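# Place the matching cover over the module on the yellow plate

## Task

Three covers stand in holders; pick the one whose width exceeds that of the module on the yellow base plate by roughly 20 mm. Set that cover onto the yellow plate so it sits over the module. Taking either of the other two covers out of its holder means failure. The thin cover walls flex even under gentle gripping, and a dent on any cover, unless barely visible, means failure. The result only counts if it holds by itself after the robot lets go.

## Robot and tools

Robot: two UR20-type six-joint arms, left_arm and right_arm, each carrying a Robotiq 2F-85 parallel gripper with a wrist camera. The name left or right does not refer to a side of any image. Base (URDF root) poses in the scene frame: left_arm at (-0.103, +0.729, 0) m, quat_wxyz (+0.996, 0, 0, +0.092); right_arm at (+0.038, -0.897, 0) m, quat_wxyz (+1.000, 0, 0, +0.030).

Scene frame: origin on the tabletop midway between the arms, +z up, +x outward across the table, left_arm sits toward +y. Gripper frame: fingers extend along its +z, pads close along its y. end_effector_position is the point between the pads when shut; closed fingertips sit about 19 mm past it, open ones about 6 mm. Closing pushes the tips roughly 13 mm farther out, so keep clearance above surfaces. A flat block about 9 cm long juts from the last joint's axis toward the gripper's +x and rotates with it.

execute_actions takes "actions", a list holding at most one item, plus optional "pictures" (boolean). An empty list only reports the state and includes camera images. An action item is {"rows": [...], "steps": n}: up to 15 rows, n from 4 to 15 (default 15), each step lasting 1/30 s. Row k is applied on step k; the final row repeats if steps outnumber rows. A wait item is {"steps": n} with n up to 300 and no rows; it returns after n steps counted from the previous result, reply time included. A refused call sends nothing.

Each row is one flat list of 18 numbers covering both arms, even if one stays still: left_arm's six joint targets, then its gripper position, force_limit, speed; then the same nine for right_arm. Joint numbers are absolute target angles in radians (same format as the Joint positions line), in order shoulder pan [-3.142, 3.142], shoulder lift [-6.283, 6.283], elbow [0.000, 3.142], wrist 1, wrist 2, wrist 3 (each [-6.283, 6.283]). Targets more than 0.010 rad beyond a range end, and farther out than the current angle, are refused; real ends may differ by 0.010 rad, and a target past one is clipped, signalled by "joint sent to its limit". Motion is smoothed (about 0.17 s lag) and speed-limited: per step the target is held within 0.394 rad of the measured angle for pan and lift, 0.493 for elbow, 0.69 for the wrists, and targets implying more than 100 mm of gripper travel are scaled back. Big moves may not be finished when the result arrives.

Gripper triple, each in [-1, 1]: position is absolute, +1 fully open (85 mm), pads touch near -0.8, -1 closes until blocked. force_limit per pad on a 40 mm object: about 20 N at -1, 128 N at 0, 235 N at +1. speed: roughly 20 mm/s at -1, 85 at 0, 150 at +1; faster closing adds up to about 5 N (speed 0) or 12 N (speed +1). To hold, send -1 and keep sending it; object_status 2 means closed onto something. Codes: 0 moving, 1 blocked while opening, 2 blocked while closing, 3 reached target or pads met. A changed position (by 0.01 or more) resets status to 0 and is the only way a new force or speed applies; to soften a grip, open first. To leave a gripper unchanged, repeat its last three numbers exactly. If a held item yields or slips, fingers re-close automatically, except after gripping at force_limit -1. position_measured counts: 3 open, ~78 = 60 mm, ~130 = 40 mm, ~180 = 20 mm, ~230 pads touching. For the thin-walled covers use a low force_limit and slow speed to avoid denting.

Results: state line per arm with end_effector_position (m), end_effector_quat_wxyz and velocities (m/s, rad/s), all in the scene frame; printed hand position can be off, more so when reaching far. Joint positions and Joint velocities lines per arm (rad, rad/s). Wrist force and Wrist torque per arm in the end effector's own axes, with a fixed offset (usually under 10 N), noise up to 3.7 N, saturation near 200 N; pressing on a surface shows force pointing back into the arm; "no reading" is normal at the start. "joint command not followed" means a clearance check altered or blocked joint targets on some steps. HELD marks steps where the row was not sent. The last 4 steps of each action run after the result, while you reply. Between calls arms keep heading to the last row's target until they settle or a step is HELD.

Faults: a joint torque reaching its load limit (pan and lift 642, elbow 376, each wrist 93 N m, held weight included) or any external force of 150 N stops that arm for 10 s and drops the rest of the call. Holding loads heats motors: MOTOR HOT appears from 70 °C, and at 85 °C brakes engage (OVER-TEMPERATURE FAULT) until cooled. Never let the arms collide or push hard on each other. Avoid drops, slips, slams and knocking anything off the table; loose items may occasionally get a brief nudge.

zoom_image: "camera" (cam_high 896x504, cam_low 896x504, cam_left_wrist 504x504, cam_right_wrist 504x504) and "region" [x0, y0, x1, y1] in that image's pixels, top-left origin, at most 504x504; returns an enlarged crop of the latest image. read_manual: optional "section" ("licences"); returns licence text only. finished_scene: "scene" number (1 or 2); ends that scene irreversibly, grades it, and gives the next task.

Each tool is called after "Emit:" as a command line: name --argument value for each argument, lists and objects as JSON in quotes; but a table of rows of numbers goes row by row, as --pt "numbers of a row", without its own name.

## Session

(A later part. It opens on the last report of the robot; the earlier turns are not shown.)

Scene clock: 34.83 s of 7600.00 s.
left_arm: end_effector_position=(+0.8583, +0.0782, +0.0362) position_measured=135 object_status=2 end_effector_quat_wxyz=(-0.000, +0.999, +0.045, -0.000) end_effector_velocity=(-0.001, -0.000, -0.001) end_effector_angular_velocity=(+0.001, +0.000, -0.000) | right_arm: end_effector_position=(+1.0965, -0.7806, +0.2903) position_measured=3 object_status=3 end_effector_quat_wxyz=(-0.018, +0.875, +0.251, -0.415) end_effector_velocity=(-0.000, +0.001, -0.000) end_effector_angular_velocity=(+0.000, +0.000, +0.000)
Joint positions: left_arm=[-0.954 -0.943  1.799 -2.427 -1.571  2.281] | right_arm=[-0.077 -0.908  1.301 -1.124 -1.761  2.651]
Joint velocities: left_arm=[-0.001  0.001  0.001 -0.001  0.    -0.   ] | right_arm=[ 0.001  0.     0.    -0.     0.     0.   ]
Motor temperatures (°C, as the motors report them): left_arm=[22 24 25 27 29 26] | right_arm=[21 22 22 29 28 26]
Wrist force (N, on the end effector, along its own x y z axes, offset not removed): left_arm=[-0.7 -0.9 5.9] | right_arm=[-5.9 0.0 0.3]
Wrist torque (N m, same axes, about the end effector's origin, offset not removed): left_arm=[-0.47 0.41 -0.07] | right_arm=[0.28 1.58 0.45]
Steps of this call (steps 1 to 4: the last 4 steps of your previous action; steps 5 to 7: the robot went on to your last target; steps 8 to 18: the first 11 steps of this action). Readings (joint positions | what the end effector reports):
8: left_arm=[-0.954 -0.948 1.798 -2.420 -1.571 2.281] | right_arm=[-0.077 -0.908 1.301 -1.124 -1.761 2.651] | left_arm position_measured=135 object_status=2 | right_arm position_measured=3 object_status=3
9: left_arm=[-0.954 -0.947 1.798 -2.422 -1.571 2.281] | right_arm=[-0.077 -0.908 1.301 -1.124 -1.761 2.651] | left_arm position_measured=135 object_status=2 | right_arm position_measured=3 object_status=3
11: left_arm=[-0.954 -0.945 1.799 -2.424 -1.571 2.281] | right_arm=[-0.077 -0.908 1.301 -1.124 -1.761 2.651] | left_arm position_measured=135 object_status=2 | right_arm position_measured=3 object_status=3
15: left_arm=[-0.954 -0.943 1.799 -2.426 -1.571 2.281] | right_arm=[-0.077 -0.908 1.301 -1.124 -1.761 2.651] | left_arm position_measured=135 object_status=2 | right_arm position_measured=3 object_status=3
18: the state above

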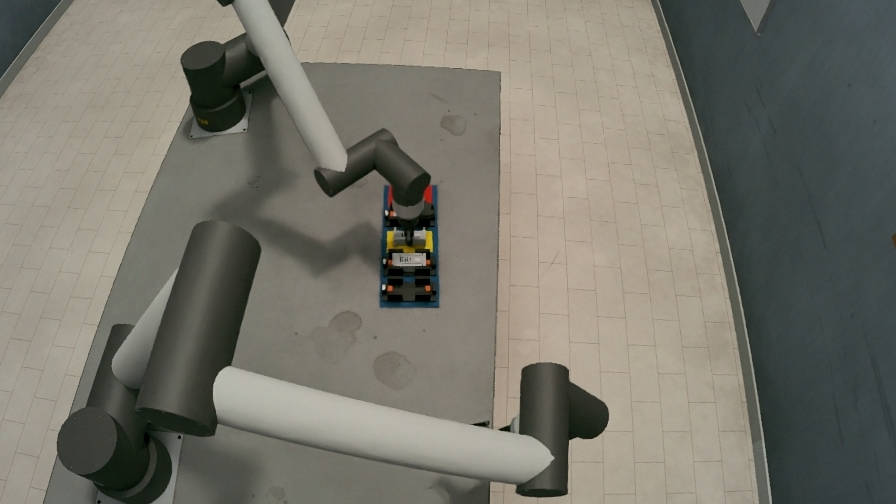

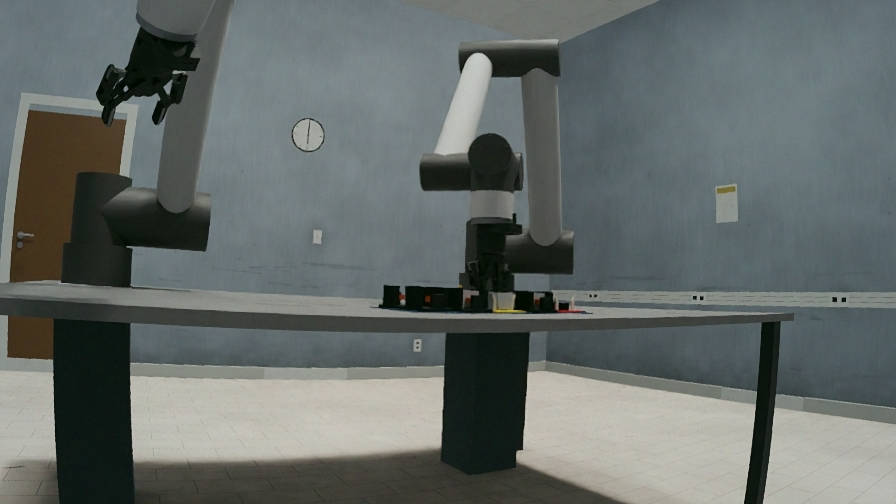

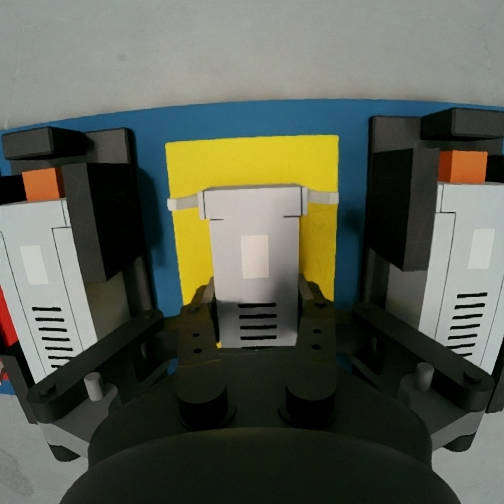

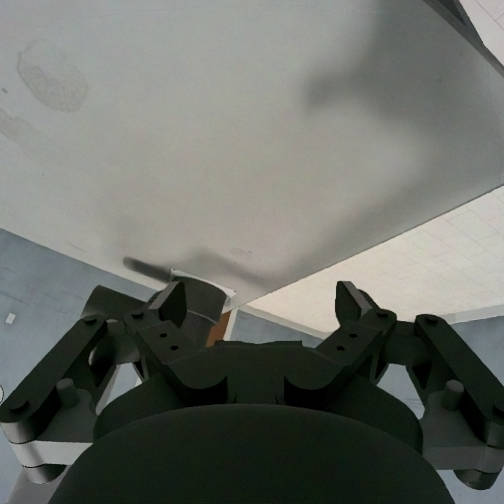

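Emit:
execute_actions --actions '[{"rows":[[-0.9543,-0.9418,1.7996,-2.4286,-1.5708,2.2815,-0.98,-0.48,-1,-0.077,-0.908,1.301,-1.124,-1.761,2.651,1,-1,0]],"steps":10}]'

Emit:
execute_actions --actions '[{"rows":[[-0.9543,-0.9418,1.7996,-2.4286,-1.5708,2.2815,0.35,-1,-0.3,-0.077,-0.908,1.301,-1.124,-1.761,2.651,1,-1,0]]}]'

Emit:
execute_actions --actions '[{"rows":[[-0.9543,-1.0151,1.7732,-2.3289,-1.5708,2.2815,0.35,-1,-0.3,-0.077,-0.908,1.301,-1.124,-1.761,2.651,1,-1,0]]}]' --pictures true

Emit:
zoom_image --camera "cam_low" --region '[470, 270, 550, 325]'

Scene clock: 35.30 s of 7600.00 s.
left_arm: end_effector_position=(+0.8583, +0.0782, +0.0349) position_measured=135 object_status=2 end_effector_quat_wxyz=(-0.000, +0.999, +0.045, -0.000) end_effector_velocity=(-0.000, -0.001, -0.003) end_effector_angular_velocity=(-0.000, -0.000, +0.000) | right_arm: end_effector_position=(+1.0965, -0.7806, +0.2903) position_measured=3 object_status=3 end_effector_quat_wxyz=(-0.018, +0.875, +0.251, -0.415) end_effector_velocity=(+0.000, +0.000, +0.000) end_effector_angular_velocity=(+0.000, -0.000, -0.000)
Joint positions: left_arm=[-0.954 -0.942  1.8   -2.428 -1.571  2.281] | right_arm=[-0.077 -0.908  1.301 -1.124 -1.761  2.651]
Joint velocities: left_arm=[-0.001  0.002  0.001 -0.003 -0.    -0.001] | right_arm=[ 0. -0. -0.  0.  0. -0.]
Motor temperatures (°C, as the motors report them): left_arm=[22 24 25 27 29 26] | right_arm=[21 22 22 29 28 26]
Wrist force (N, on the end effector, along its own x y z axes, offset not removed): left_arm=[-1.9 -1.5 6.7] | right_arm=[-1.9 1.1 -2.5]
Wrist torque (N m, same axes, about the end effector's origin, offset not removed): left_arm=[-0.56 0.61 -0.07] | right_arm=[0.37 0.71 0.56]
Steps of this call (steps 1 to 4: the last 4 steps of your previous action; steps 5 to 8: the robot went on to your last target; steps 9 to 14: the first 6 steps of this action). Readings (joint positions | what the end effector reports):
9: left_arm=[-0.954 -0.943 1.799 -2.427 -1.571 2.281] | right_arm=[-0.077 -0.908 1.301 -1.124 -1.761 2.651] | left_arm position_measured=135 object_status=2 | right_arm position_measured=3 object_status=3
10: left_arm=[-0.954 -0.943 1.799 -2.427 -1.571 2.281] | right_arm=[-0.077 -0.908 1.301 -1.124 -1.761 2.651] | left_arm position_measured=135 object_status=2 | right_arm position_measured=3 object_status=3
12: left_arm=[-0.954 -0.942 1.799 -2.428 -1.571 2.281] | right_arm=[-0.077 -0.908 1.301 -1.124 -1.761 2.651] | left_arm position_measured=135 object_status=2 | right_arm position_measured=3 object_status=3
14: the state above

Scene clock: 35.80 s of 7600.00 s.
left_arm: end_effector_position=(+0.8583, +0.0782, +0.0347) position_measured=90 object_status=0 end_effector_quat_wxyz=(+0.000, +0.999, +0.045, +0.000) end_effector_velocity=(+0.001, +0.001, +0.000) end_effector_angular_velocity=(-0.000, +0.000, +0.001) | right_arm: end_effector_position=(+1.0965, -0.7806, +0.2903) position_measured=3 object_status=3 end_effector_quat_wxyz=(-0.018, +0.875, +0.251, -0.415) end_effector_velocity=(-0.000, -0.000, -0.001) end_effector_angular_velocity=(-0.000, +0.001, -0.001)
Joint positions: left_arm=[-0.954 -0.942  1.8   -2.429 -1.571  2.281] | right_arm=[-0.077 -0.908  1.301 -1.124 -1.761  2.651]
Joint velocities: left_arm=[ 0.001 -0.    -0.     0.    -0.001  0.001] | right_arm=[-0.  0.  0.  0.  0.  0.]
Motor temperatures (°C, as the motors report them): left_arm=[22 24 25 27 29 26] | right_arm=[21 22 22 29 28 26]
Wrist force (N, on the end effector, along its own x y z axes, offset not removed): left_arm=[-3.7 -2.8 4.3] | right_arm=[-2.0 -3.4 -3.7]
Wrist torque (N m, same axes, about the end effector's origin, offset not removed): left_arm=[-0.82 1.02 -0.02] | right_arm=[-0.32 0.74 0.45]
Steps of this call (steps 1 to 4: the last 4 steps of your previous action; steps 5 to 15: the first 11 steps of this action). Readings (joint positions | what the end effector reports):
5: left_arm=[-0.954 -0.942 1.800 -2.429 -1.571 2.281] | right_arm=[-0.077 -0.908 1.301 -1.124 -1.761 2.651] | left_arm position_measured=135 object_status=0 | right_arm position_measured=3 object_status=3
6: left_arm=[-0.954 -0.942 1.800 -2.429 -1.571 2.281] | right_arm=[-0.077 -0.908 1.301 -1.124 -1.761 2.651] | left_arm position_measured=135 object_status=0 | right_arm position_measured=3 object_status=3
8: left_arm=[-0.954 -0.942 1.800 -2.429 -1.571 2.281] | right_arm=[-0.077 -0.908 1.301 -1.124 -1.761 2.651] | left_arm position_measured=127 object_status=0 | right_arm position_measured=3 object_status=3
12: left_arm=[-0.954 -0.942 1.800 -2.429 -1.571 2.281] | right_arm=[-0.077 -0.908 1.301 -1.124 -1.761 2.651] | left_arm position_measured=106 object_status=0 | right_arm position_measured=3 object_status=3
15: the state above

Scene clock: 36.30 s of 7600.00 s.
left_arm: end_effector_position=(+0.8584, +0.0780, +0.1192) position_measured=85 object_status=3 end_effector_quat_wxyz=(+0.000, +0.999, +0.045, +0.000) end_effector_velocity=(-0.001, +0.003, +0.019) end_effector_angular_velocity=(+0.003, +0.003, +0.001) | right_arm: end_effector_position=(+1.0965, -0.7806, +0.2903) position_measured=3 object_status=3 end_effector_quat_wxyz=(-0.018, +0.875, +0.251, -0.415) end_effector_velocity=(+0.000, +0.000, +0.000) end_effector_angular_velocity=(+0.000, -0.000, +0.000)
Joint positions: left_arm=[-0.954 -1.014  1.774 -2.331 -1.571  2.281] | right_arm=[-0.077 -0.908  1.301 -1.124 -1.761  2.651]
Joint velocities: left_arm=[ 0.001 -0.018 -0.005  0.027  0.    -0.   ] | right_arm=[ 0. -0. -0.  0.  0. -0.]
Motor temperatures (°C, as the motors report them): left_arm=[22 24 25 27 29 26] | right_arm=[21 22 22 29 28 26]
Wrist force (N, on the end effector, along its own x y z axes, offset not removed): left_arm=[-2.0 -3.0 1.8] | right_arm=[-5.9 1.5 -1.9]
Wrist torque (N m, same axes, about the end effector's origin, offset not removed): left_arm=[-0.74 0.55 -0.13] | right_arm=[0.41 1.48 0.46]
Steps of this call (steps 1 to 4: the last 4 steps of your previous action; steps 5 to 15: the first 11 steps of this action). Readings (joint positions | what the end effector reports):
5: left_arm=[-0.954 -0.942 1.799 -2.428 -1.571 2.281] | right_arm=[-0.077 -0.908 1.301 -1.124 -1.761 2.651] | left_arm position_measured=85 object_status=0 | right_arm position_measured=3 object_status=3
6: left_arm=[-0.954 -0.948 1.795 -2.419 -1.571 2.281] | right_arm=[-0.077 -0.908 1.301 -1.124 -1.761 2.651] | left_arm position_measured=85 object_status=0 | right_arm position_measured=3 object_status=3
8: left_arm=[-0.954 -0.982 1.783 -2.374 -1.571 2.281] | right_arm=[-0.077 -0.908 1.301 -1.124 -1.761 2.651] | left_arm position_measured=85 object_status=0 | right_arm position_measured=3 object_status=3
12: left_arm=[-0.954 -1.010 1.775 -2.337 -1.571 2.281] | right_arm=[-0.077 -0.908 1.301 -1.124 -1.761 2.651] | left_arm position_measured=85 object_status=3 | right_arm position_measured=3 object_status=3
15: the state above

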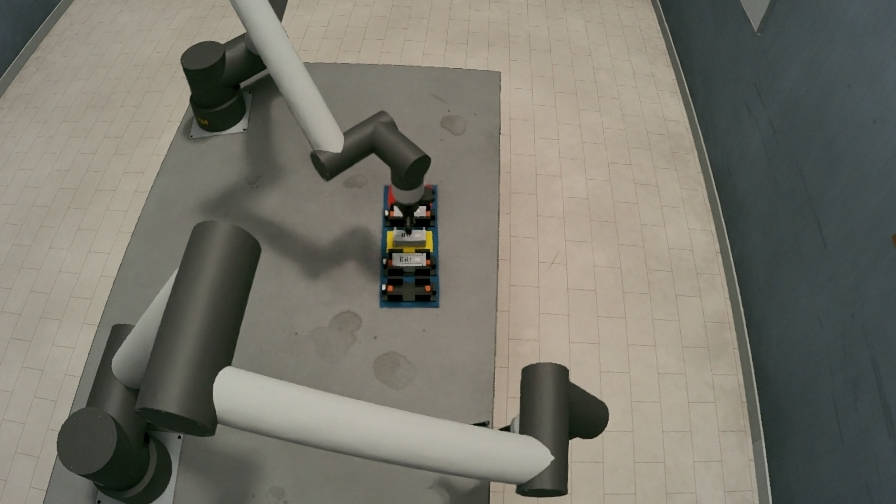

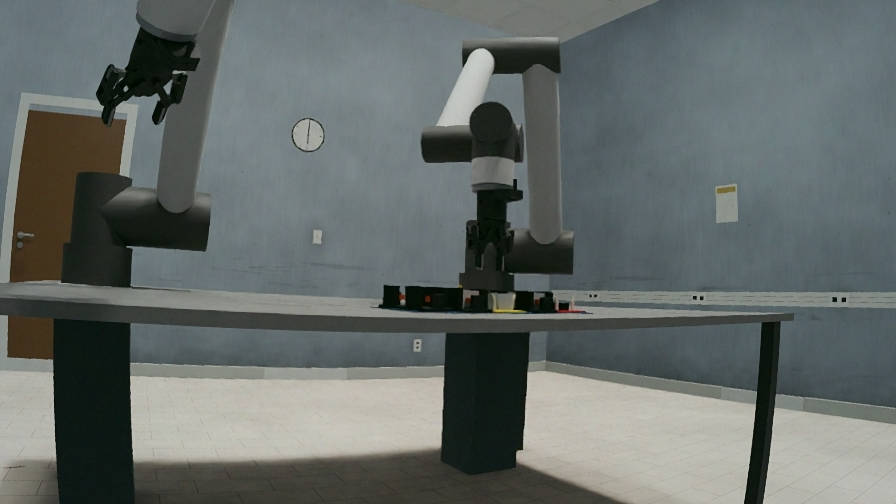

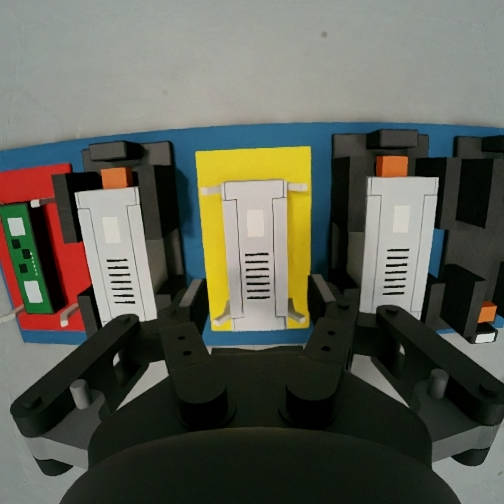

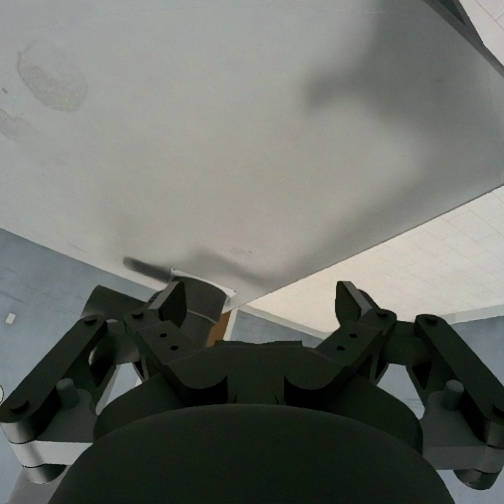

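Region (470, 270, 550, 325) of cam_low's 896x504 image, scaled by 6.300, with more detail than that image has; it fills the top 346 rows of this view, and the rest is white.

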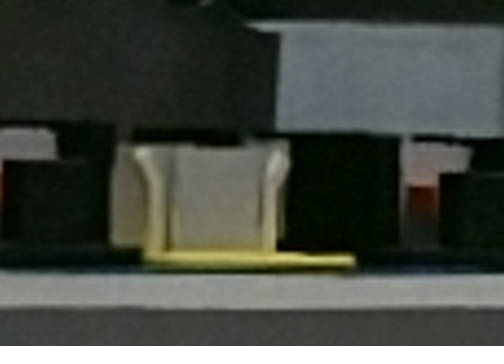

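Emit:
finished_scene --scene 1

The scene is finished: the task was done.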